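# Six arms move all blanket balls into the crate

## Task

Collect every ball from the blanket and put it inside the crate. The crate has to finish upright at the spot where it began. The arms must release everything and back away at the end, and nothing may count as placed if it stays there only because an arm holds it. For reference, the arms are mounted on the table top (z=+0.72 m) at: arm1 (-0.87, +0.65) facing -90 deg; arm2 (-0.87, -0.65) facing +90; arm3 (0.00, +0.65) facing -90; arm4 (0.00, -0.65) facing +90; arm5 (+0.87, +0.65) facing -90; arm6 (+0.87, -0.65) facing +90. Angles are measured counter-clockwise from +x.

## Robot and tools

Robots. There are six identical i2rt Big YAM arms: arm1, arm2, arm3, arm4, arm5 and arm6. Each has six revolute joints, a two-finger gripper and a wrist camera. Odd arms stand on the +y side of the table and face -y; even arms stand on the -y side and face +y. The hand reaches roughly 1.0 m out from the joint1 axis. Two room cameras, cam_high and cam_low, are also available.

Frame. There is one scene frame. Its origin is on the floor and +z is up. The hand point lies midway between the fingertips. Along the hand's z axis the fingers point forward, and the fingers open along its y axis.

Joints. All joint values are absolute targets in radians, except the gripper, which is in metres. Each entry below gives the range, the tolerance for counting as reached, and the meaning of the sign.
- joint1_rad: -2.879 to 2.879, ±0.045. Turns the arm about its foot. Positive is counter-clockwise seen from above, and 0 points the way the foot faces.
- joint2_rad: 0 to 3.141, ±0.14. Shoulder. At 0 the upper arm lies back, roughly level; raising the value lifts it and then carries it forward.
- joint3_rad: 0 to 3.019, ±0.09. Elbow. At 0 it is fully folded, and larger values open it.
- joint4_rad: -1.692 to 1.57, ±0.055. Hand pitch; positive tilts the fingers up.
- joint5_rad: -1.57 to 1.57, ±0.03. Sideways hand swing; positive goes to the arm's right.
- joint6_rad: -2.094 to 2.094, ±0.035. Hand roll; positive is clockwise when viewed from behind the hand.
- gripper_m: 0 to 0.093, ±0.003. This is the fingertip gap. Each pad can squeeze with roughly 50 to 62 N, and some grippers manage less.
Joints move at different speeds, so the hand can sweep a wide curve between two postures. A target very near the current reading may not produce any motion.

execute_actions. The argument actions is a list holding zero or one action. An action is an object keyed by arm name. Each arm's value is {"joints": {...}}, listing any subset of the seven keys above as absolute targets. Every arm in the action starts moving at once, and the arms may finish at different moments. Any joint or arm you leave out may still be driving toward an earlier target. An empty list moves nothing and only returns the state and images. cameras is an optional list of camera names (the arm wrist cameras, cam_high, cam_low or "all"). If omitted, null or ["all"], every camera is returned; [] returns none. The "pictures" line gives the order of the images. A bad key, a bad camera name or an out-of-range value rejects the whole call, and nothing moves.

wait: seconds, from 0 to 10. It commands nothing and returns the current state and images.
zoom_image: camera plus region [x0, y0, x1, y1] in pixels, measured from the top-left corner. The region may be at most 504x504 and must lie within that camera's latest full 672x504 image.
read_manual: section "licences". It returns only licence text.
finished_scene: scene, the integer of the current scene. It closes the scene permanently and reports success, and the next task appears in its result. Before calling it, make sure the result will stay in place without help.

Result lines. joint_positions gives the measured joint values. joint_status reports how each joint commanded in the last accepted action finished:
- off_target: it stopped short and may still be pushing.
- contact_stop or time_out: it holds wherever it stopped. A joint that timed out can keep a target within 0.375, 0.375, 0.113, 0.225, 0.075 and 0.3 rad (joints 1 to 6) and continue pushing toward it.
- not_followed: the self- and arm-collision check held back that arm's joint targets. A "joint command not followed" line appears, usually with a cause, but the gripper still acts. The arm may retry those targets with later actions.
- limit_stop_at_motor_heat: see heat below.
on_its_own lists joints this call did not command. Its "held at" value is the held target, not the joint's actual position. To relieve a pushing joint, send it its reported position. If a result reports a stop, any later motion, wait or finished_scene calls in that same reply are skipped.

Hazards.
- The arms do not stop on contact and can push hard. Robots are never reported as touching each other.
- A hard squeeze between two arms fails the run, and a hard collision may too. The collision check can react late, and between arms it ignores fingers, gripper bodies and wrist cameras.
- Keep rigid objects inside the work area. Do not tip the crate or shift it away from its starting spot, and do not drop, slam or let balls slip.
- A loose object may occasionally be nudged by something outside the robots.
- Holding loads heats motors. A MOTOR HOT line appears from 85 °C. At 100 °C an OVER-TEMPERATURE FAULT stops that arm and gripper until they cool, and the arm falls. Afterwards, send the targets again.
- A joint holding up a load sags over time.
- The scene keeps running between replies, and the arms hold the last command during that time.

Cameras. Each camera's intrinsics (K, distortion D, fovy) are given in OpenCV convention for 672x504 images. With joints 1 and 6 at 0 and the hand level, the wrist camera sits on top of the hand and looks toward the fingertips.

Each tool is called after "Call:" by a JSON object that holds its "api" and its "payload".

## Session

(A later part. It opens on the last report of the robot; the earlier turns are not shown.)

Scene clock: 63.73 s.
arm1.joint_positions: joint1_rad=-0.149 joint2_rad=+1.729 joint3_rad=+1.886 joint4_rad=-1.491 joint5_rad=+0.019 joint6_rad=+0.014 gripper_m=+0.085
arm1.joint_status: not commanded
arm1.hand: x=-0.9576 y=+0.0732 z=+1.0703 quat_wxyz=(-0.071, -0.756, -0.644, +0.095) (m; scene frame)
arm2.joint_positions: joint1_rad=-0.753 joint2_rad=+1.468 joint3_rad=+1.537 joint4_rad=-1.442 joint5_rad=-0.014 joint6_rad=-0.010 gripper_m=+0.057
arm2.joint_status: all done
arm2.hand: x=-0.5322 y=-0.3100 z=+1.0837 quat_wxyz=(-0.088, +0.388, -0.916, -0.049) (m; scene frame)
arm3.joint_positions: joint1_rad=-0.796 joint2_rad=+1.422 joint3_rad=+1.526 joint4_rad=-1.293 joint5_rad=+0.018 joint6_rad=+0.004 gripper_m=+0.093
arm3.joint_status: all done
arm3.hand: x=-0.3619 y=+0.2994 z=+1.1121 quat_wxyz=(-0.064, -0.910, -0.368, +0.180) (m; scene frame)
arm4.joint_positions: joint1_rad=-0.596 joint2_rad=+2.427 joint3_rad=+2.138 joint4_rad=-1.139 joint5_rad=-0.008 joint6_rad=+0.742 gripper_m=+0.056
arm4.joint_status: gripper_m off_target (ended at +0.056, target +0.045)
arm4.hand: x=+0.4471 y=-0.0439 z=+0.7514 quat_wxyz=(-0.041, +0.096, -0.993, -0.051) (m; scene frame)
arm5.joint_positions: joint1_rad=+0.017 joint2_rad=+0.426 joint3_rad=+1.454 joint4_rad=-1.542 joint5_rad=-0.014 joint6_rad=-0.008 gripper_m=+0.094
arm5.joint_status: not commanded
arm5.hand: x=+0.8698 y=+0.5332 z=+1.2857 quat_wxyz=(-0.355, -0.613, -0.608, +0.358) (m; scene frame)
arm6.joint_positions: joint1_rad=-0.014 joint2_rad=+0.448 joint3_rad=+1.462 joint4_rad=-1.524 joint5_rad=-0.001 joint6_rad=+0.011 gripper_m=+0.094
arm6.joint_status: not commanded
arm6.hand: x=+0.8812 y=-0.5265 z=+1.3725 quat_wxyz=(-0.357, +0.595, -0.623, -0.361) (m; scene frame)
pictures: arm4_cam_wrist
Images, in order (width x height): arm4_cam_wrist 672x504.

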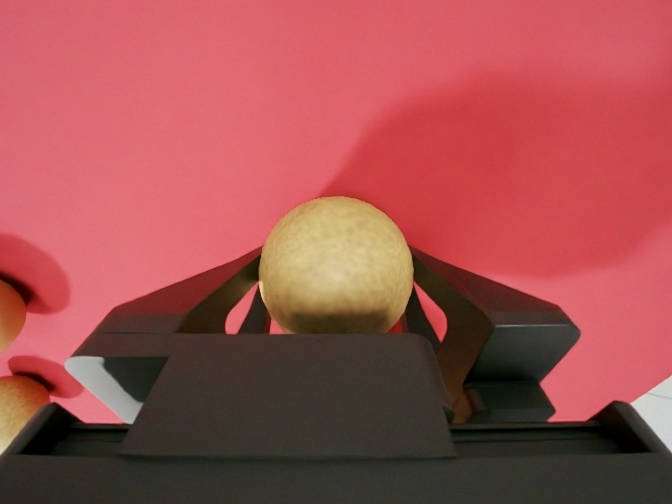

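Call:
{"api": "execute_actions", "payload": {"actions": [{"arm3":{"joints":{"joint1_rad":0.649}},"arm1":{"joints":{"joint1_rad":1.005,"gripper_m":0.093}},"arm4":{"joints":{"joint2_rad":1.43,"joint3_rad":1.54,"joint4_rad":-1.31,"joint6_rad":0}},"arm2":{"joints":{"joint1_rad":-0.21}}}], "cameras": ["cam_high"]}}

Scene clock: 66.40 s.
arm1.joint_positions: joint1_rad=+1.013 joint2_rad=+1.729 joint3_rad=+1.886 joint4_rad=-1.491 joint5_rad=+0.015 joint6_rad=+0.014 gripper_m=+0.093
arm1.joint_status: all done
arm1.hand: x=-0.3752 y=+0.3408 z=+1.0702 quat_wxyz=(-0.112, -0.279, -0.953, +0.039) (m; scene frame)
arm2.joint_positions: joint1_rad=-0.203 joint2_rad=+1.468 joint3_rad=+1.537 joint4_rad=-1.442 joint5_rad=-0.014 joint6_rad=-0.010 gripper_m=+0.057
arm2.joint_status: all done
arm2.hand: x=-0.7609 y=-0.1849 z=+1.0861 quat_wxyz=(-0.074, +0.622, -0.776, -0.072) (m; scene frame)
arm3.joint_positions: joint1_rad=+0.651 joint2_rad=+1.432 joint3_rad=+1.526 joint4_rad=-1.293 joint5_rad=+0.015 joint6_rad=+0.004 gripper_m=+0.093
arm3.joint_status: all done
arm3.hand: x=+0.3053 y=+0.2461 z=+1.1067 quat_wxyz=(-0.162, -0.438, -0.880, +0.089) (m; scene frame)
arm4.joint_positions: joint1_rad=-0.596 joint2_rad=+1.408 joint3_rad=+1.545 joint4_rad=-1.295 joint5_rad=-0.008 joint6_rad=+0.009 gripper_m=+0.056
arm4.joint_status: all done
arm4.hand: x=+0.3014 y=-0.2403 z=+1.1213 quat_wxyz=(-0.175, +0.438, -0.877, -0.093) (m; scene frame)
arm5.joint_positions: joint1_rad=+0.017 joint2_rad=+0.426 joint3_rad=+1.454 joint4_rad=-1.542 joint5_rad=-0.014 joint6_rad=-0.008 gripper_m=+0.094
arm5.joint_status: not commanded
arm5.hand: x=+0.8698 y=+0.5332 z=+1.2857 quat_wxyz=(-0.355, -0.613, -0.608, +0.358) (m; scene frame)
arm6.joint_positions: joint1_rad=-0.014 joint2_rad=+0.448 joint3_rad=+1.462 joint4_rad=-1.524 joint5_rad=-0.001 joint6_rad=+0.011 gripper_m=+0.094
arm6.joint_status: not commanded
arm6.hand: x=+0.8812 y=-0.5265 z=+1.3725 quat_wxyz=(-0.357, +0.595, -0.623, -0.361) (m; scene frame)
pictures: cam_high
Images, in order (width x height): cam_high 672x504.

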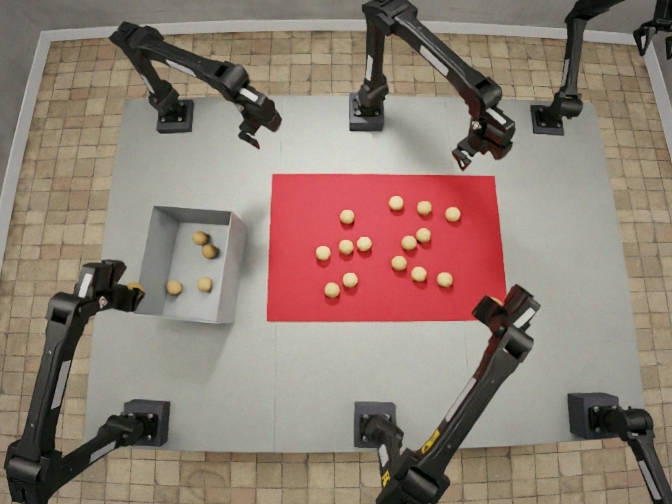

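Call:
{"api": "execute_actions", "payload": {"actions": [{"arm3":{"joints":{"joint2_rad":2.037,"joint3_rad":1.587,"joint4_rad":-1.075}},"arm1":{"joints":{"joint2_rad":2.395,"joint3_rad":2.07,"joint4_rad":-0.445}},"arm4":{"joints":{"joint1_rad":0.3}},"arm2":{"joints":{"joint2_rad":1.77,"joint3_rad":1.37,"joint4_rad":-1.061}}}], "cameras": ["arm1_cam_wrist","arm2_cam_wrist","arm3_cam_wrist","cam_high"]}}

Scene clock: 69.10 s.
arm1.joint_positions: joint1_rad=+1.013 joint2_rad=+2.394 joint3_rad=+2.053 joint4_rad=-0.461 joint5_rad=+0.015 joint6_rad=+0.014 gripper_m=+0.093
arm1.joint_status: all done
arm1.hand: x=-0.1257 y=+0.1868 z=+0.7891 quat_wxyz=(-0.360, -0.262, -0.889, +0.107) (m; scene frame)
arm2.joint_positions: joint1_rad=-0.203 joint2_rad=+1.765 joint3_rad=+1.345 joint4_rad=-1.073 joint5_rad=-0.014 joint6_rad=-0.010 gripper_m=+0.057
arm2.joint_status: all done
arm2.hand: x=-0.7508 y=-0.1349 z=+0.8749 quat_wxyz=(-0.026, +0.625, -0.780, -0.035) (m; scene frame)
arm3.joint_positions: joint1_rad=+0.651 joint2_rad=+2.031 joint3_rad=+1.573 joint4_rad=-1.090 joint5_rad=+0.015 joint6_rad=+0.004 gripper_m=+0.093
arm3.joint_status: all done
arm3.hand: x=+0.3611 y=+0.1722 z=+0.8095 quat_wxyz=(-0.006, -0.445, -0.895, +0.012) (m; scene frame)
arm4.joint_positions: joint1_rad=+0.301 joint2_rad=+1.412 joint3_rad=+1.545 joint4_rad=-1.295 joint5_rad=-0.008 joint6_rad=+0.007 gripper_m=+0.056
arm4.joint_status: all done
arm4.hand: x=-0.1285 y=-0.1584 z=+1.1214 quat_wxyz=(-0.114, +0.775, -0.600, -0.163) (m; scene frame)
arm5.joint_positions: joint1_rad=+0.017 joint2_rad=+0.426 joint3_rad=+1.454 joint4_rad=-1.542 joint5_rad=-0.014 joint6_rad=-0.008 gripper_m=+0.094
arm5.joint_status: not commanded
arm5.hand: x=+0.8698 y=+0.5332 z=+1.2857 quat_wxyz=(-0.355, -0.613, -0.608, +0.358) (m; scene frame)
arm6.joint_positions: joint1_rad=-0.014 joint2_rad=+0.448 joint3_rad=+1.462 joint4_rad=-1.524 joint5_rad=-0.001 joint6_rad=+0.011 gripper_m=+0.094
arm6.joint_status: not commanded
arm6.hand: x=+0.8812 y=-0.5265 z=+1.3725 quat_wxyz=(-0.357, +0.595, -0.623, -0.361) (m; scene frame)
pictures: arm1_cam_wrist, arm2_cam_wrist, arm3_cam_wrist, cam_high
Images, in order (width x height): arm1_cam_wrist 672x504, arm2_cam_wrist 672x504, arm3_cam_wrist 672x504, cam_high 672x504.

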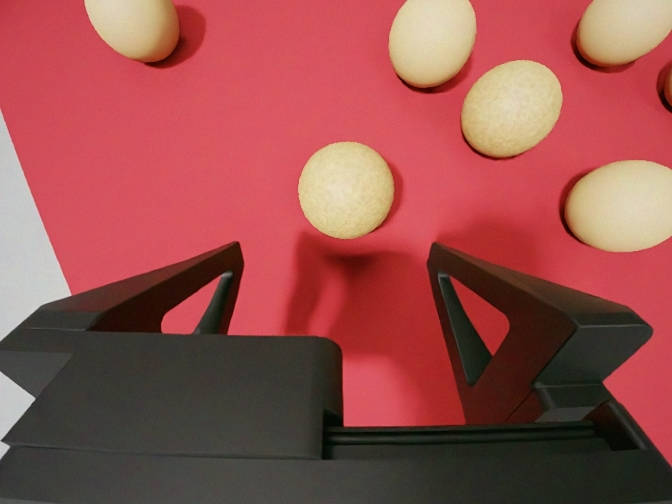

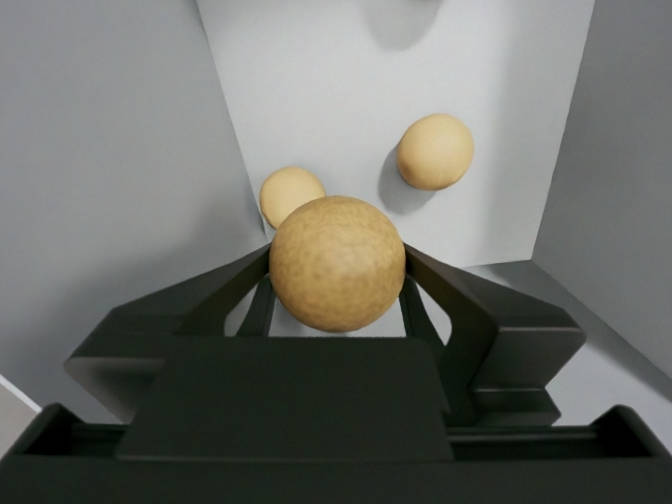

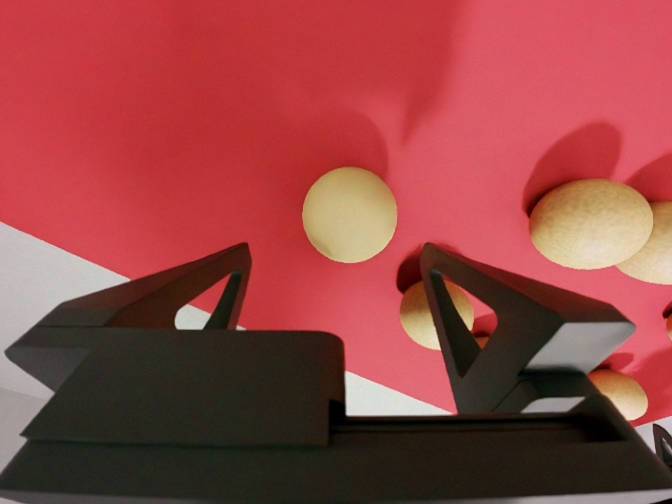

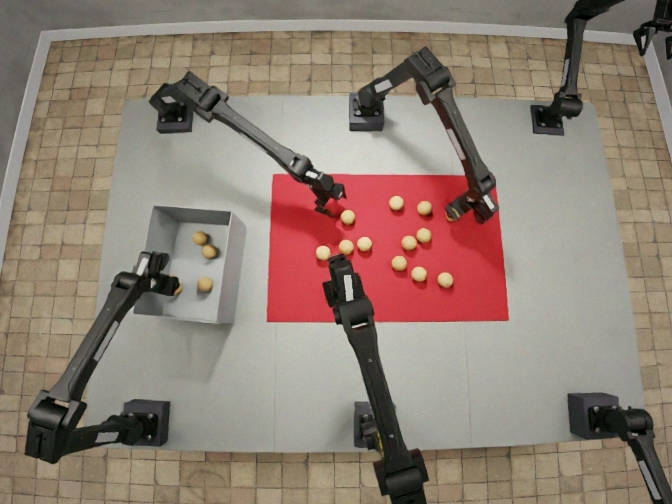

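Call:
{"api": "execute_actions", "payload": {"actions": [{"arm3":{"joints":{"joint1_rad":0.625,"joint2_rad":2.09,"joint3_rad":1.475,"joint4_rad":-0.935}},"arm1":{"joints":{"joint1_rad":1.0,"joint2_rad":2.571,"joint3_rad":2.315,"joint4_rad":-0.5}},"arm2":{"joints":{"gripper_m":0.075}}}], "cameras": ["arm1_cam_wrist","arm2_cam_wrist","arm3_cam_wrist"]}}

Scene clock: 71.00 s.
arm1.joint_positions: joint1_rad=+1.009 joint2_rad=+2.570 joint3_rad=+2.265 joint4_rad=-0.492 joint5_rad=+0.016 joint6_rad=+0.014 gripper_m=+0.093
arm1.joint_status: all done
arm1.hand: x=-0.0970 y=+0.1640 z=+0.7425 quat_wxyz=(-0.361, -0.264, -0.888, +0.108) (m; scene frame)
arm2.joint_positions: joint1_rad=-0.203 joint2_rad=+1.765 joint3_rad=+1.345 joint4_rad=-1.073 joint5_rad=-0.014 joint6_rad=-0.010 gripper_m=+0.075
arm2.joint_status: all done
arm2.hand: x=-0.7508 y=-0.1349 z=+0.8749 quat_wxyz=(-0.026, +0.625, -0.780, -0.035) (m; scene frame)
arm3.joint_positions: joint1_rad=+0.633 joint2_rad=+2.088 joint3_rad=+1.475 joint4_rad=-0.954 joint5_rad=+0.015 joint6_rad=+0.004 gripper_m=+0.093
arm3.joint_status: all done
arm3.hand: x=+0.3421 y=+0.1799 z=+0.7454 quat_wxyz=(+0.002, -0.453, -0.892, +0.008) (m; scene frame)
arm4.joint_positions: joint1_rad=+0.301 joint2_rad=+1.412 joint3_rad=+1.545 joint4_rad=-1.295 joint5_rad=-0.008 joint6_rad=+0.007 gripper_m=+0.056
arm4.joint_status: not commanded
arm4.hand: x=-0.1285 y=-0.1584 z=+1.1214 quat_wxyz=(-0.114, +0.775, -0.600, -0.163) (m; scene frame)
arm5.joint_positions: joint1_rad=+0.017 joint2_rad=+0.426 joint3_rad=+1.454 joint4_rad=-1.542 joint5_rad=-0.014 joint6_rad=-0.008 gripper_m=+0.094
arm5.joint_status: not commanded
arm5.hand: x=+0.8698 y=+0.5332 z=+1.2857 quat_wxyz=(-0.355, -0.613, -0.608, +0.358) (m; scene frame)
arm6.joint_positions: joint1_rad=-0.014 joint2_rad=+0.448 joint3_rad=+1.462 joint4_rad=-1.524 joint5_rad=-0.001 joint6_rad=+0.011 gripper_m=+0.094
arm6.joint_status: not commanded
arm6.hand: x=+0.8812 y=-0.5265 z=+1.3725 quat_wxyz=(-0.357, +0.595, -0.623, -0.361) (m; scene frame)
pictures: arm1_cam_wrist, arm2_cam_wrist, arm3_cam_wrist
Images, in order (width x height): arm1_cam_wrist 672x504, arm2_cam_wrist 672x504, arm3_cam_wrist 672x504.

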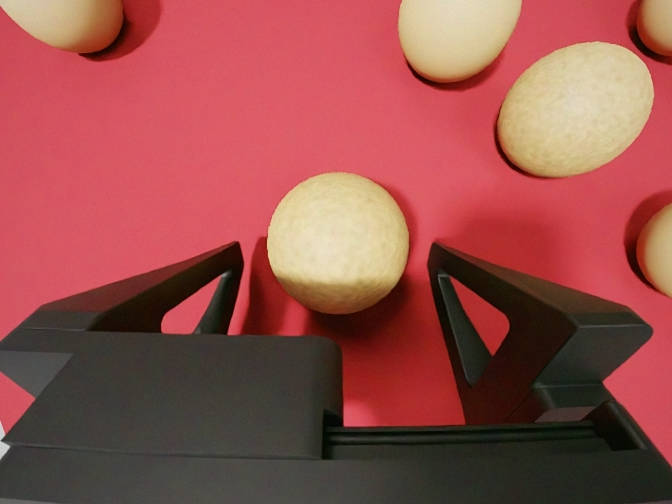

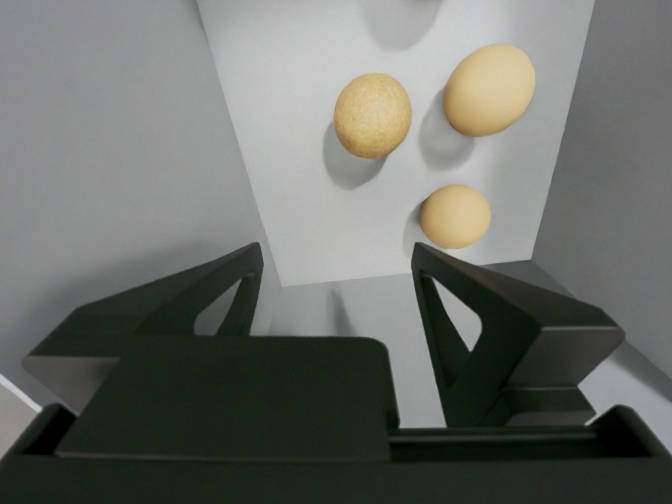

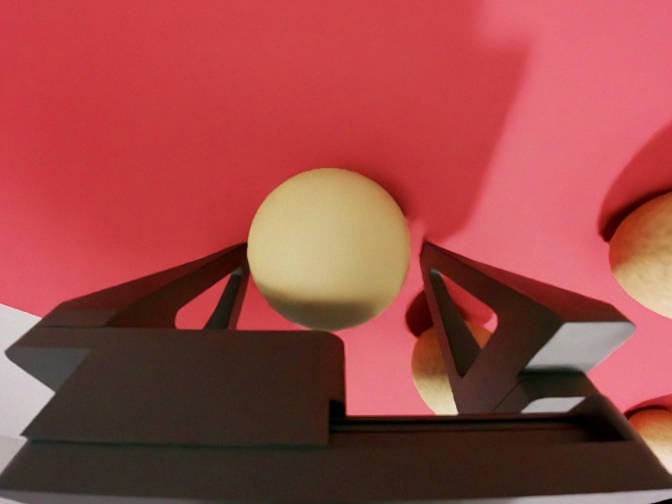

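Call:
{"api": "execute_actions", "payload": {"actions": [{"arm3":{"joints":{"gripper_m":0.045}},"arm1":{"joints":{"gripper_m":0.045}},"arm2":{"joints":{"joint2_rad":1.45,"joint3_rad":1.52,"joint4_rad":-1.45}}}], "cameras": ["arm1_cam_wrist","arm3_cam_wrist"]}}

Call:
{"api": "execute_actions", "payload": {"actions": [{"arm3":{"joints":{"joint2_rad":1.43,"joint3_rad":1.54,"joint4_rad":-1.31}},"arm1":{"joints":{"joint2_rad":1.75,"joint3_rad":1.96,"joint4_rad":-1.5}},"arm2":{"joints":{"joint1_rad":0.35,"gripper_m":0.093}},"arm4":{"joints":{"joint1_rad":0.94}}}], "cameras": ["arm1_cam_wrist","arm3_cam_wrist","cam_high"]}}

Scene clock: 72.93 s.
arm1.joint_positions: joint1_rad=+1.009 joint2_rad=+2.570 joint3_rad=+2.264 joint4_rad=-0.492 joint5_rad=+0.016 joint6_rad=+0.014 gripper_m=+0.056
arm1.joint_status: gripper_m off_target (ended at +0.056, target +0.045)
arm1.hand: x=-0.0971 y=+0.1641 z=+0.7423 quat_wxyz=(-0.361, -0.264, -0.888, +0.108) (m; scene frame)
arm2.joint_positions: joint1_rad=-0.203 joint2_rad=+1.454 joint3_rad=+1.510 joint4_rad=-1.440 joint5_rad=-0.014 joint6_rad=-0.010 gripper_m=+0.075
arm2.joint_status: all done
arm2.hand: x=-0.7627 y=-0.1924 z=+1.0807 quat_wxyz=(-0.069, +0.622, -0.777, -0.068) (m; scene frame)
arm3.joint_positions: joint1_rad=+0.633 joint2_rad=+2.088 joint3_rad=+1.475 joint4_rad=-0.954 joint5_rad=+0.016 joint6_rad=+0.003 gripper_m=+0.054
arm3.joint_status: gripper_m off_target (ended at +0.054, target +0.045)
arm3.hand: x=+0.3420 y=+0.1799 z=+0.7454 quat_wxyz=(+0.002, -0.453, -0.892, +0.009) (m; scene frame)
arm4.joint_positions: joint1_rad=+0.301 joint2_rad=+1.412 joint3_rad=+1.545 joint4_rad=-1.295 joint5_rad=-0.008 joint6_rad=+0.007 gripper_m=+0.056
arm4.joint_status: not commanded
arm4.hand: x=-0.1285 y=-0.1584 z=+1.1214 quat_wxyz=(-0.114, +0.775, -0.600, -0.163) (m; scene frame)
arm5.joint_positions: joint1_rad=+0.017 joint2_rad=+0.426 joint3_rad=+1.454 joint4_rad=-1.542 joint5_rad=-0.014 joint6_rad=-0.008 gripper_m=+0.094
arm5.joint_status: not commanded
arm5.hand: x=+0.8698 y=+0.5332 z=+1.2857 quat_wxyz=(-0.355, -0.613, -0.608, +0.358) (m; scene frame)
arm6.joint_positions: joint1_rad=-0.014 joint2_rad=+0.448 joint3_rad=+1.462 joint4_rad=-1.524 joint5_rad=-0.001 joint6_rad=+0.011 gripper_m=+0.094
arm6.joint_status: not commanded
arm6.hand: x=+0.8812 y=-0.5265 z=+1.3725 quat_wxyz=(-0.357, +0.595, -0.623, -0.361) (m; scene frame)
pictures: arm1_cam_wrist, arm3_cam_wrist
Images, in order (width x height): arm1_cam_wrist 672x504, arm3_cam_wrist 672x504.

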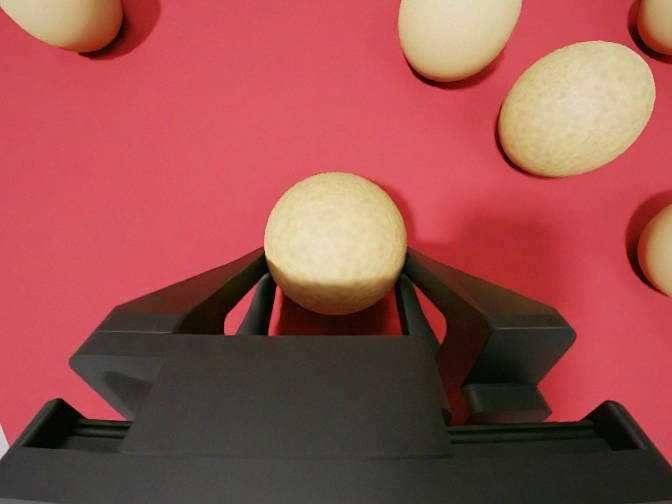

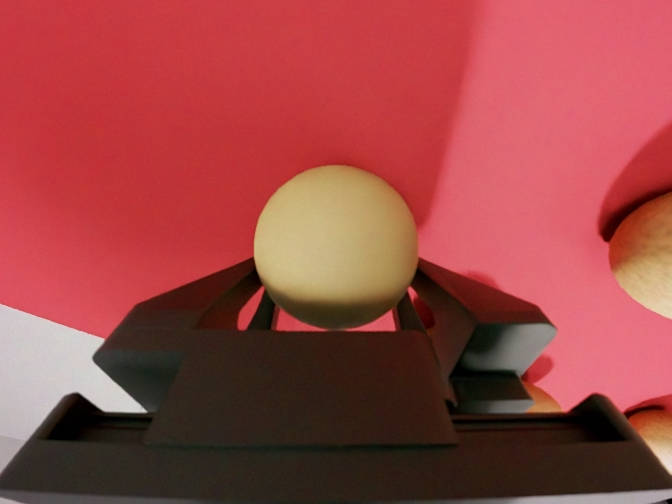

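Scene clock: 74.97 s.
arm1.joint_positions: joint1_rad=+1.009 joint2_rad=+1.763 joint3_rad=+1.949 joint4_rad=-1.493 joint5_rad=+0.016 joint6_rad=+0.014 gripper_m=+0.056
arm1.joint_status: all done
arm1.hand: x=-0.3621 y=+0.3295 z=+1.0781 quat_wxyz=(-0.125, -0.281, -0.951, +0.043) (m; scene frame)
arm2.joint_positions: joint1_rad=+0.356 joint2_rad=+1.454 joint3_rad=+1.510 joint4_rad=-1.440 joint5_rad=-0.014 joint6_rad=-0.010 gripper_m=+0.093
arm2.joint_status: all done
arm2.hand: x=-1.0229 y=-0.2064 z=+1.0821 quat_wxyz=(-0.050, +0.813, -0.574, -0.084) (m; scene frame)
arm3.joint_positions: joint1_rad=+0.633 joint2_rad=+1.432 joint3_rad=+1.525 joint4_rad=-1.291 joint5_rad=+0.016 joint6_rad=+0.003 gripper_m=+0.054
arm3.joint_status: all done
arm3.hand: x=+0.2982 y=+0.2404 z=+1.1065 quat_wxyz=(-0.162, -0.446, -0.876, +0.091) (m; scene frame)
arm4.joint_positions: joint1_rad=+0.945 joint2_rad=+1.412 joint3_rad=+1.545 joint4_rad=-1.295 joint5_rad=-0.008 joint6_rad=+0.007 gripper_m=+0.056
arm4.joint_status: all done
arm4.hand: x=-0.3953 y=-0.3345 z=+1.1250 quat_wxyz=(-0.056, +0.924, -0.324, -0.194) (m; scene frame)
arm5.joint_positions: joint1_rad=+0.017 joint2_rad=+0.426 joint3_rad=+1.454 joint4_rad=-1.542 joint5_rad=-0.014 joint6_rad=-0.008 gripper_m=+0.094
arm5.joint_status: not commanded
arm5.hand: x=+0.8698 y=+0.5332 z=+1.2857 quat_wxyz=(-0.355, -0.613, -0.608, +0.358) (m; scene frame)
arm6.joint_positions: joint1_rad=-0.014 joint2_rad=+0.448 joint3_rad=+1.462 joint4_rad=-1.524 joint5_rad=-0.001 joint6_rad=+0.011 gripper_m=+0.094
arm6.joint_status: not commanded
arm6.hand: x=+0.8812 y=-0.5265 z=+1.3725 quat_wxyz=(-0.357, +0.595, -0.623, -0.361) (m; scene frame)
pictures: arm1_cam_wrist, arm3_cam_wrist, cam_high
Images, in order (width x height): arm1_cam_wrist 672x504, arm3_cam_wrist 672x504, cam_high 672x504.

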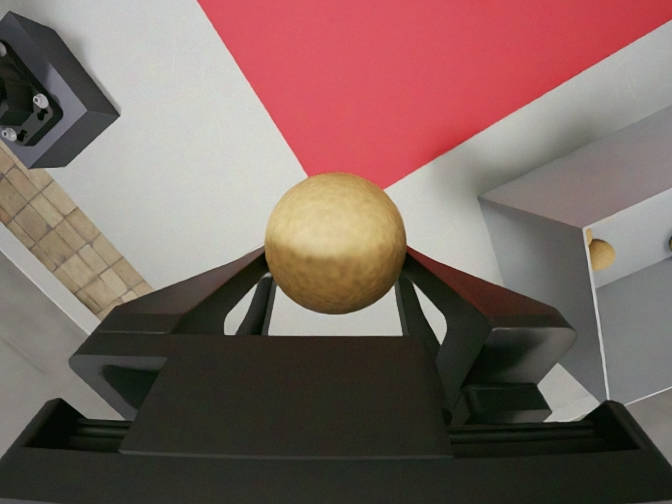

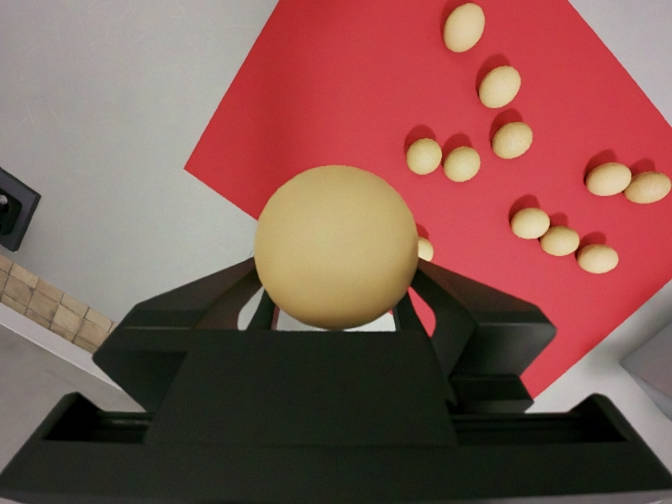

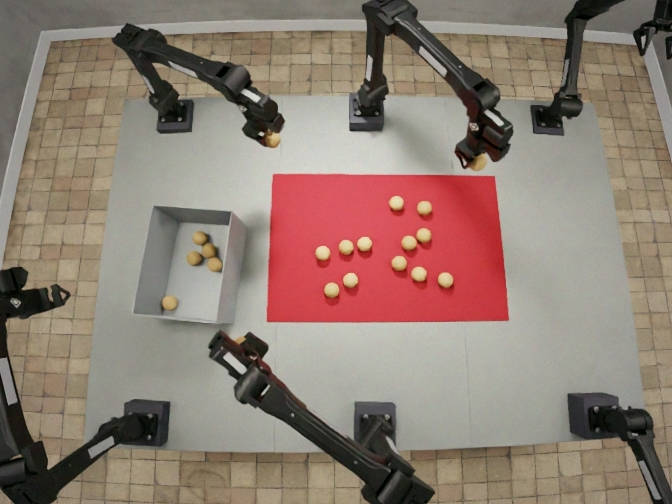

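Call:
{"api": "execute_actions", "payload": {"actions": [{"arm3":{"joints":{"joint1_rad":-0.2}},"arm1":{"joints":{"joint1_rad":0.6}},"arm4":{"joints":{"joint2_rad":2.27,"joint3_rad":2.33,"joint4_rad":-0.93}}}], "cameras": ["arm4_cam_wrist","cam_high"]}}

Scene clock: 77.17 s.
arm1.joint_positions: joint1_rad=+0.603 joint2_rad=+1.763 joint3_rad=+1.949 joint4_rad=-1.493 joint5_rad=+0.019 joint6_rad=+0.014 gripper_m=+0.056
arm1.joint_status: all done
arm1.hand: x=-0.5300 y=+0.1550 z=+1.0781 quat_wxyz=(-0.113, -0.466, -0.875, +0.069) (m; scene frame)
arm2.joint_positions: joint1_rad=+0.356 joint2_rad=+1.454 joint3_rad=+1.510 joint4_rad=-1.440 joint5_rad=-0.014 joint6_rad=-0.010 gripper_m=+0.093
arm2.joint_status: not commanded
arm2.hand: x=-1.0229 y=-0.2064 z=+1.0821 quat_wxyz=(-0.050, +0.813, -0.574, -0.084) (m; scene frame)
arm3.joint_positions: joint1_rad=-0.201 joint2_rad=+1.432 joint3_rad=+1.525 joint4_rad=-1.291 joint5_rad=+0.018 joint6_rad=+0.003 gripper_m=+0.054
arm3.joint_status: all done
arm3.hand: x=-0.1034 y=+0.1545 z=+1.1071 quat_wxyz=(-0.111, -0.762, -0.620, +0.150) (m; scene frame)
arm4.joint_positions: joint1_rad=+0.945 joint2_rad=+2.271 joint3_rad=+2.277 joint4_rad=-0.949 joint5_rad=-0.008 joint6_rad=+0.007 gripper_m=+0.056
arm4.joint_status: all done
arm4.hand: x=-0.6626 y=-0.1265 z=+0.9641 quat_wxyz=(-0.091, +0.898, -0.315, -0.295) (m; scene frame)
arm5.joint_positions: joint1_rad=+0.017 joint2_rad=+0.426 joint3_rad=+1.454 joint4_rad=-1.542 joint5_rad=-0.014 joint6_rad=-0.008 gripper_m=+0.094
arm5.joint_status: not commanded
arm5.hand: x=+0.8698 y=+0.5332 z=+1.2857 quat_wxyz=(-0.355, -0.613, -0.608, +0.358) (m; scene frame)
arm6.joint_positions: joint1_rad=-0.014 joint2_rad=+0.448 joint3_rad=+1.462 joint4_rad=-1.524 joint5_rad=-0.001 joint6_rad=+0.011 gripper_m=+0.094
arm6.joint_status: not commanded
arm6.hand: x=+0.8812 y=-0.5265 z=+1.3725 quat_wxyz=(-0.357, +0.595, -0.623, -0.361) (m; scene frame)
pictures: arm4_cam_wrist, cam_high
Images, in order (width x height): arm4_cam_wrist 672x504, cam_high 672x504.

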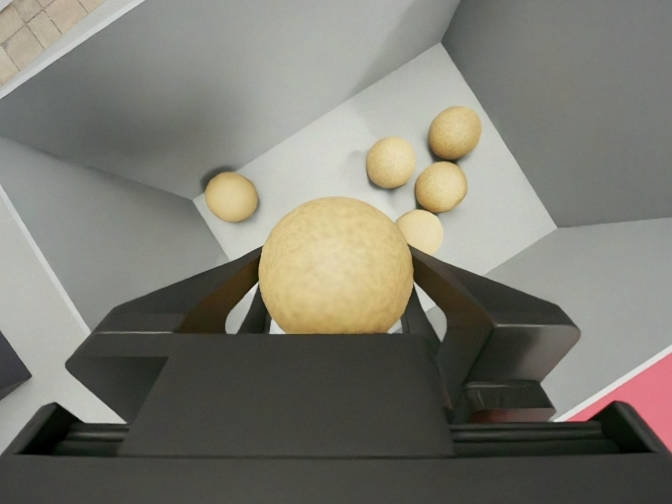

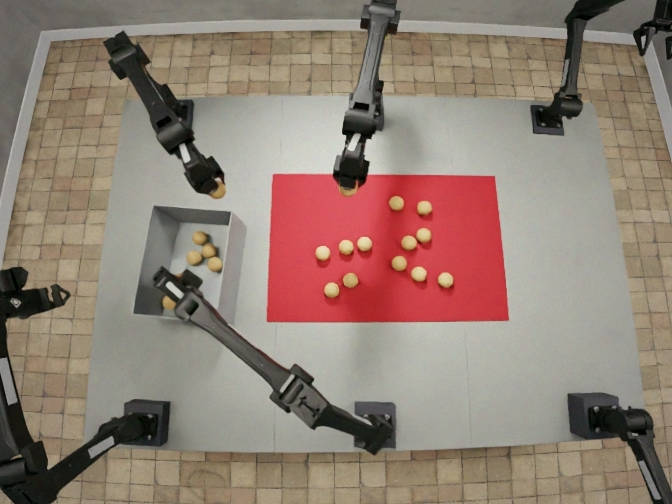

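Release, then retract.

Call:
{"api": "execute_actions", "payload": {"actions": [{"arm4":{"joints":{"gripper_m":0.093}}}], "cameras": []}}

Call:
{"api": "execute_actions", "payload": {"actions": [{"arm4":{"joints":{"joint2_rad":1.43,"joint3_rad":1.54,"joint4_rad":-1.31}}}], "cameras": ["cam_high"]}}

Scene clock: 78.10 s.
arm1.joint_positions: joint1_rad=+0.603 joint2_rad=+1.763 joint3_rad=+1.949 joint4_rad=-1.493 joint5_rad=+0.019 joint6_rad=+0.014 gripper_m=+0.056
arm1.joint_status: not commanded
arm1.hand: x=-0.5300 y=+0.1550 z=+1.0781 quat_wxyz=(-0.113, -0.466, -0.875, +0.069) (m; scene frame)
arm2.joint_positions: joint1_rad=+0.356 joint2_rad=+1.454 joint3_rad=+1.510 joint4_rad=-1.440 joint5_rad=-0.014 joint6_rad=-0.010 gripper_m=+0.093
arm2.joint_status: not commanded
arm2.hand: x=-1.0229 y=-0.2064 z=+1.0821 quat_wxyz=(-0.050, +0.813, -0.574, -0.084) (m; scene frame)
arm3.joint_positions: joint1_rad=-0.201 joint2_rad=+1.432 joint3_rad=+1.525 joint4_rad=-1.291 joint5_rad=+0.018 joint6_rad=+0.003 gripper_m=+0.054
arm3.joint_status: not commanded
arm3.hand: x=-0.1034 y=+0.1545 z=+1.1071 quat_wxyz=(-0.111, -0.762, -0.620, +0.150) (m; scene frame)
arm4.joint_positions: joint1_rad=+0.945 joint2_rad=+2.271 joint3_rad=+2.277 joint4_rad=-0.949 joint5_rad=-0.008 joint6_rad=+0.007 gripper_m=+0.093
arm4.joint_status: all done
arm4.hand: x=-0.6626 y=-0.1265 z=+0.9641 quat_wxyz=(-0.091, +0.898, -0.315, -0.295) (m; scene frame)
arm5.joint_positions: joint1_rad=+0.017 joint2_rad=+0.426 joint3_rad=+1.454 joint4_rad=-1.542 joint5_rad=-0.014 joint6_rad=-0.008 gripper_m=+0.094
arm5.joint_status: not commanded
arm5.hand: x=+0.8698 y=+0.5332 z=+1.2857 quat_wxyz=(-0.355, -0.613, -0.608, +0.358) (m; scene frame)
arm6.joint_positions: joint1_rad=-0.014 joint2_rad=+0.448 joint3_rad=+1.462 joint4_rad=-1.524 joint5_rad=-0.001 joint6_rad=+0.011 gripper_m=+0.094
arm6.joint_status: not commanded
arm6.hand: x=+0.8812 y=-0.5265 z=+1.3725 quat_wxyz=(-0.357, +0.595, -0.623, -0.361) (m; scene frame)
pictures: none
No camera images: the call's "cameras" was empty. Leave "cameras" out to get every camera's image.

Scene clock: 79.63 s.
arm1.joint_positions: joint1_rad=+0.603 joint2_rad=+1.763 joint3_rad=+1.949 joint4_rad=-1.493 joint5_rad=+0.019 joint6_rad=+0.014 gripper_m=+0.056
arm1.joint_status: not commanded
arm1.hand: x=-0.5300 y=+0.1550 z=+1.0781 quat_wxyz=(-0.113, -0.466, -0.875, +0.069) (m; scene frame)
arm2.joint_positions: joint1_rad=+0.356 joint2_rad=+1.454 joint3_rad=+1.510 joint4_rad=-1.440 joint5_rad=-0.014 joint6_rad=-0.010 gripper_m=+0.093
arm2.joint_status: not commanded
arm2.hand: x=-1.0229 y=-0.2064 z=+1.0821 quat_wxyz=(-0.050, +0.813, -0.574, -0.084) (m; scene frame)
arm3.joint_positions: joint1_rad=-0.201 joint2_rad=+1.432 joint3_rad=+1.525 joint4_rad=-1.291 joint5_rad=+0.018 joint6_rad=+0.003 gripper_m=+0.054
arm3.joint_status: not commanded
arm3.hand: x=-0.1034 y=+0.1545 z=+1.1071 quat_wxyz=(-0.111, -0.762, -0.620, +0.150) (m; scene frame)
arm4.joint_positions: joint1_rad=+0.945 joint2_rad=+1.407 joint3_rad=+1.546 joint4_rad=-1.293 joint5_rad=-0.008 joint6_rad=+0.007 gripper_m=+0.093
arm4.joint_status: all done
arm4.hand: x=-0.3949 y=-0.3348 z=+1.1283 quat_wxyz=(-0.057, +0.923, -0.324, -0.198) (m; scene frame)
arm5.joint_positions: joint1_rad=+0.017 joint2_rad=+0.426 joint3_rad=+1.454 joint4_rad=-1.542 joint5_rad=-0.014 joint6_rad=-0.008 gripper_m=+0.094
arm5.joint_status: not commanded
arm5.hand: x=+0.8698 y=+0.5332 z=+1.2857 quat_wxyz=(-0.355, -0.613, -0.608, +0.358) (m; scene frame)
arm6.joint_positions: joint1_rad=-0.014 joint2_rad=+0.448 joint3_rad=+1.462 joint4_rad=-1.524 joint5_rad=-0.001 joint6_rad=+0.011 gripper_m=+0.094
arm6.joint_status: not commanded
arm6.hand: x=+0.8812 y=-0.5265 z=+1.3725 quat_wxyz=(-0.357, +0.595, -0.623, -0.361) (m; scene frame)
pictures: cam_high
Images, in order (width x height): cam_high 672x504.

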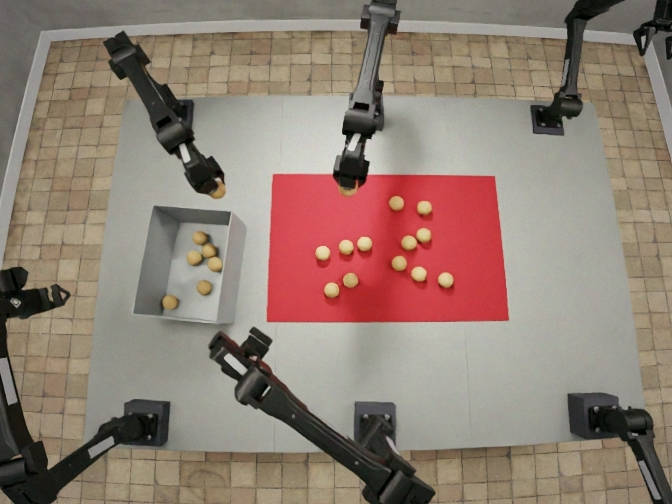

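Call:
{"api": "execute_actions", "payload": {"actions": [{"arm4":{"joints":{"joint1_rad":-0.483}},"arm2":{"joints":{"joint1_rad":-0.939}},"arm1":{"joints":{"joint1_rad":0.27,"joint2_rad":1.87,"joint3_rad":1.95,"joint4_rad":-1.44}}}], "cameras": ["arm1_cam_wrist","cam_high"]}}

Scene clock: 82.77 s.
arm1.joint_positions: joint1_rad=+0.277 joint2_rad=+1.883 joint3_rad=+1.938 joint4_rad=-1.448 joint5_rad=+0.019 joint6_rad=+0.014 gripper_m=+0.056
arm1.joint_status: all done
arm1.hand: x=-0.6995 y=+0.0461 z=+1.0045 quat_wxyz=(-0.066, -0.605, -0.791, +0.060) (m; scene frame)
arm2.joint_positions: joint1_rad=-0.942 joint2_rad=+1.454 joint3_rad=+1.510 joint4_rad=-1.440 joint5_rad=-0.014 joint6_rad=-0.010 gripper_m=+0.093
arm2.joint_status: all done
arm2.hand: x=-0.4805 y=-0.3834 z=+1.0775 quat_wxyz=(-0.085, +0.300, -0.949, -0.039) (m; scene frame)
arm3.joint_positions: joint1_rad=-0.201 joint2_rad=+1.432 joint3_rad=+1.525 joint4_rad=-1.291 joint5_rad=+0.018 joint6_rad=+0.003 gripper_m=+0.054
arm3.joint_status: not commanded
arm3.hand: x=-0.1034 y=+0.1545 z=+1.1071 quat_wxyz=(-0.111, -0.762, -0.620, +0.150) (m; scene frame)
arm4.joint_positions: joint1_rad=-0.485 joint2_rad=+1.418 joint3_rad=+1.546 joint4_rad=-1.293 joint5_rad=-0.008 joint6_rad=+0.007 gripper_m=+0.093
arm4.joint_status: all done
arm4.hand: x=+0.2561 y=-0.2074 z=+1.1170 quat_wxyz=(-0.167, +0.487, -0.851, -0.101) (m; scene frame)
arm5.joint_positions: joint1_rad=+0.017 joint2_rad=+0.426 joint3_rad=+1.454 joint4_rad=-1.542 joint5_rad=-0.014 joint6_rad=-0.008 gripper_m=+0.094
arm5.joint_status: not commanded
arm5.hand: x=+0.8698 y=+0.5332 z=+1.2857 quat_wxyz=(-0.355, -0.613, -0.608, +0.358) (m; scene frame)
arm6.joint_positions: joint1_rad=-0.014 joint2_rad=+0.448 joint3_rad=+1.462 joint4_rad=-1.524 joint5_rad=-0.001 joint6_rad=+0.011 gripper_m=+0.094
arm6.joint_status: not commanded
arm6.hand: x=+0.8812 y=-0.5265 z=+1.3725 quat_wxyz=(-0.357, +0.595, -0.623, -0.361) (m; scene frame)
pictures: arm1_cam_wrist, cam_high
Images, in order (width x height): arm1_cam_wrist 672x504, cam_high 672x504.

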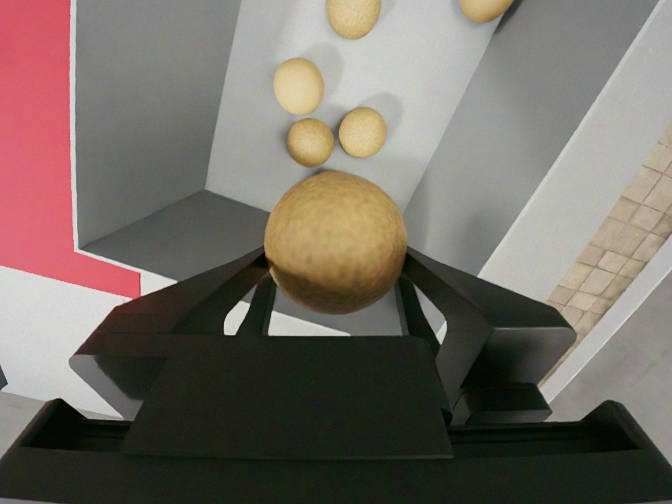

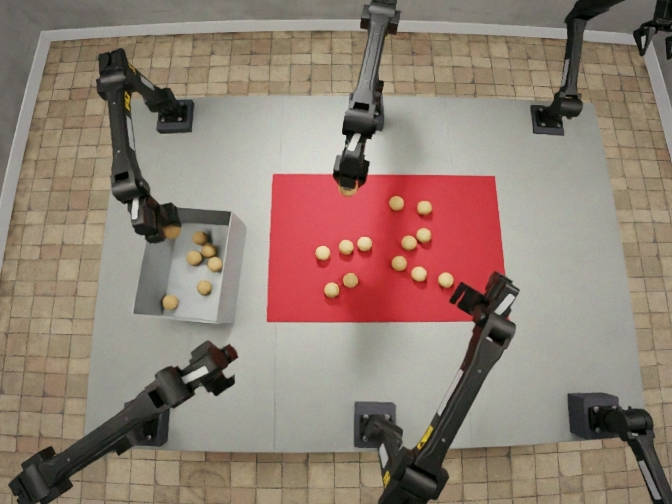

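Call:
{"api": "execute_actions", "payload": {"actions": [{"arm4":{"joints":{"joint2_rad":2.063,"joint3_rad":1.627,"joint4_rad":-1.09}},"arm2":{"joints":{"joint2_rad":2.3,"joint3_rad":1.86,"joint4_rad":-0.42}},"arm1":{"joints":{"gripper_m":0.085}}}], "cameras": ["arm1_cam_wrist","arm2_cam_wrist","arm4_cam_wrist"]}}

Scene clock: 85.53 s.
arm1.joint_positions: joint1_rad=+0.277 joint2_rad=+1.883 joint3_rad=+1.938 joint4_rad=-1.448 joint5_rad=+0.019 joint6_rad=+0.014 gripper_m=+0.085
arm1.joint_status: all done
arm1.hand: x=-0.6995 y=+0.0461 z=+1.0045 quat_wxyz=(-0.066, -0.605, -0.791, +0.060) (m; scene frame)
arm2.joint_positions: joint1_rad=-0.942 joint2_rad=+2.289 joint3_rad=+1.830 joint4_rad=-0.433 joint5_rad=-0.014 joint6_rad=-0.010 gripper_m=+0.093
arm2.joint_status: all done
arm2.hand: x=-0.1961 y=-0.1844 z=+0.7940 quat_wxyz=(-0.315, +0.285, -0.899, -0.108) (m; scene frame)
arm3.joint_positions: joint1_rad=-0.201 joint2_rad=+1.432 joint3_rad=+1.525 joint4_rad=-1.291 joint5_rad=+0.018 joint6_rad=+0.003 gripper_m=+0.054
arm3.joint_status: not commanded
arm3.hand: x=-0.1034 y=+0.1545 z=+1.1071 quat_wxyz=(-0.111, -0.762, -0.620, +0.150) (m; scene frame)
arm4.joint_positions: joint1_rad=-0.485 joint2_rad=+2.077 joint3_rad=+1.612 joint4_rad=-1.103 joint5_rad=-0.008 joint6_rad=+0.007 gripper_m=+0.093
arm4.joint_status: all done
arm4.hand: x=+0.3041 y=-0.1247 z=+0.7900 quat_wxyz=(+0.006, +0.496, -0.868, -0.001) (m; scene frame)
arm5.joint_positions: joint1_rad=+0.017 joint2_rad=+0.426 joint3_rad=+1.454 joint4_rad=-1.542 joint5_rad=-0.014 joint6_rad=-0.008 gripper_m=+0.094
arm5.joint_status: not commanded
arm5.hand: x=+0.8698 y=+0.5332 z=+1.2857 quat_wxyz=(-0.355, -0.613, -0.608, +0.358) (m; scene frame)
arm6.joint_positions: joint1_rad=-0.014 joint2_rad=+0.448 joint3_rad=+1.462 joint4_rad=-1.524 joint5_rad=-0.001 joint6_rad=+0.011 gripper_m=+0.094
arm6.joint_status: not commanded
arm6.hand: x=+0.8812 y=-0.5265 z=+1.3725 quat_wxyz=(-0.357, +0.595, -0.623, -0.361) (m; scene frame)
pictures: arm1_cam_wrist, arm2_cam_wrist, arm4_cam_wrist
Images, in order (width x height): arm1_cam_wrist 672x504, arm2_cam_wrist 672x504, arm4_cam_wrist 672x504.

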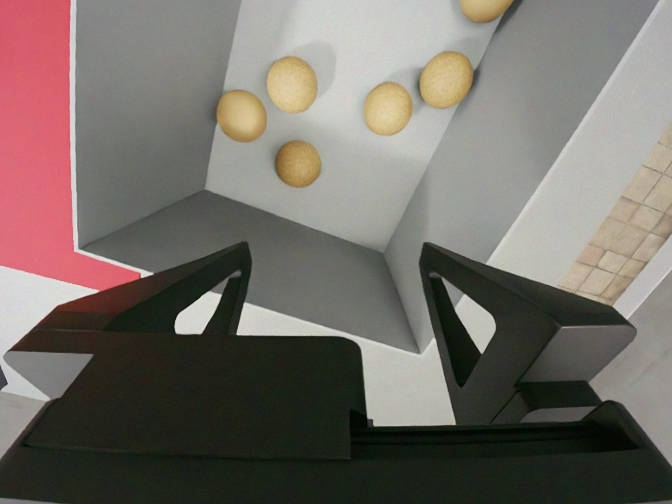

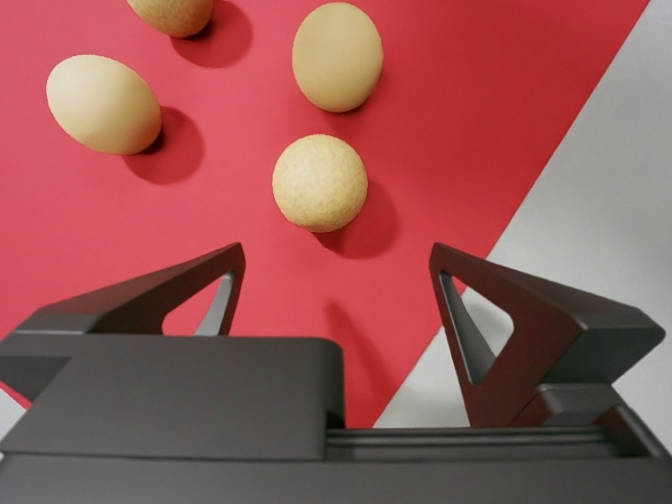

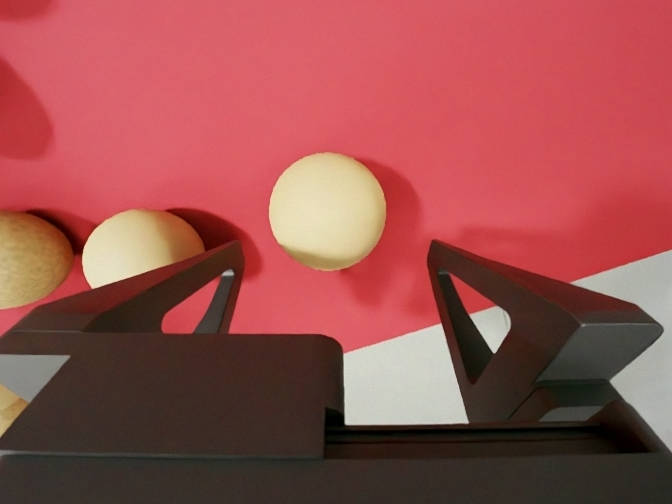

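Call:
{"api": "execute_actions", "payload": {"actions": [{"arm4":{"joints":{"joint1_rad":-0.474,"joint2_rad":2.125,"joint3_rad":1.57,"joint4_rad":-1.005}},"arm2":{"joints":{"joint1_rad":-0.924,"joint2_rad":2.476,"joint3_rad":2.066,"joint4_rad":-0.45}},"arm1":{"joints":{"joint1_rad":-0.15,"joint2_rad":1.75,"joint3_rad":1.95,"joint4_rad":-1.5,"gripper_m":0.093}},"arm3":{"joints":{"joint1_rad":-0.794}}}], "cameras": ["arm2_cam_wrist","arm4_cam_wrist","cam_high"]}}

Scene clock: 88.03 s.
arm1.joint_positions: joint1_rad=-0.147 joint2_rad=+1.740 joint3_rad=+1.938 joint4_rad=-1.491 joint5_rad=+0.019 joint6_rad=+0.014 gripper_m=+0.093
arm1.joint_status: all done
arm1.hand: x=-0.9583 y=+0.0622 z=+1.0864 quat_wxyz=(-0.084, -0.754, -0.642, +0.110) (m; scene frame)
arm2.joint_positions: joint1_rad=-0.932 joint2_rad=+2.470 joint3_rad=+2.024 joint4_rad=-0.441 joint5_rad=-0.014 joint6_rad=-0.011 gripper_m=+0.093
arm2.joint_status: all done
arm2.hand: x=-0.1669 y=-0.1538 z=+0.7411 quat_wxyz=(-0.317, +0.289, -0.897, -0.110) (m; scene frame)
arm3.joint_positions: joint1_rad=-0.799 joint2_rad=+1.432 joint3_rad=+1.525 joint4_rad=-1.291 joint5_rad=+0.018 joint6_rad=+0.003 gripper_m=+0.054
arm3.joint_status: all done
arm3.hand: x=-0.3645 y=+0.2989 z=+1.1073 quat_wxyz=(-0.062, -0.911, -0.368, +0.176) (m; scene frame)
arm4.joint_positions: joint1_rad=-0.485 joint2_rad=+2.089 joint3_rad=+1.576 joint4_rad=-1.023 joint5_rad=-0.008 joint6_rad=+0.007 gripper_m=+0.093
arm4.joint_status: all done
arm4.hand: x=+0.3054 y=-0.1224 z=+0.7706 quat_wxyz=(-0.007, +0.496, -0.868, -0.009) (m; scene frame)
arm5.joint_positions: joint1_rad=+0.017 joint2_rad=+0.426 joint3_rad=+1.454 joint4_rad=-1.542 joint5_rad=-0.014 joint6_rad=-0.008 gripper_m=+0.094
arm5.joint_status: not commanded
arm5.hand: x=+0.8698 y=+0.5332 z=+1.2857 quat_wxyz=(-0.355, -0.613, -0.608, +0.358) (m; scene frame)
arm6.joint_positions: joint1_rad=-0.014 joint2_rad=+0.448 joint3_rad=+1.462 joint4_rad=-1.524 joint5_rad=-0.001 joint6_rad=+0.011 gripper_m=+0.094
arm6.joint_status: not commanded
arm6.hand: x=+0.8812 y=-0.5265 z=+1.3725 quat_wxyz=(-0.357, +0.595, -0.623, -0.361) (m; scene frame)
pictures: arm2_cam_wrist, arm4_cam_wrist, cam_high
Images, in order (width x height): arm2_cam_wrist 672x504, arm4_cam_wrist 672x504, cam_high 672x504.

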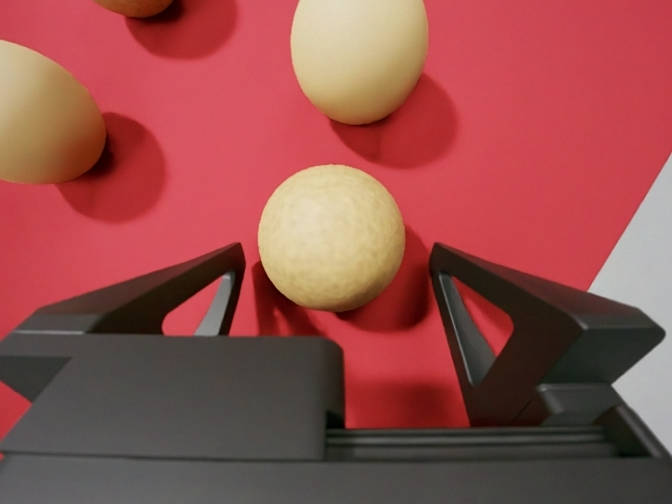

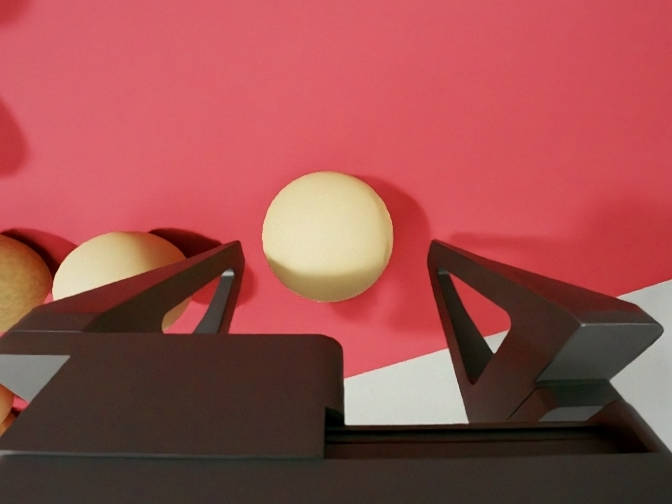

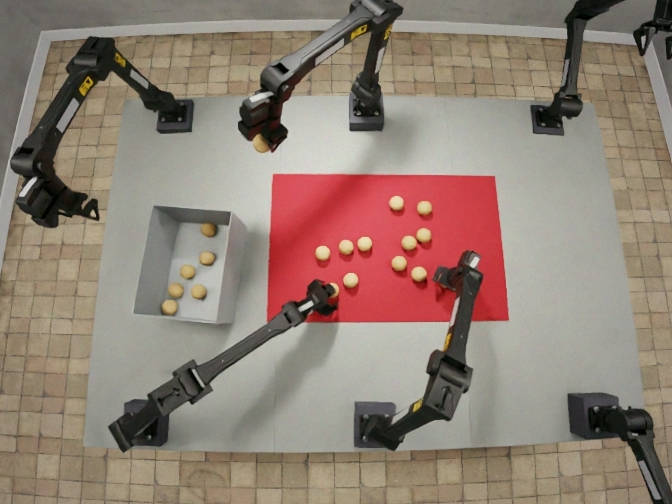

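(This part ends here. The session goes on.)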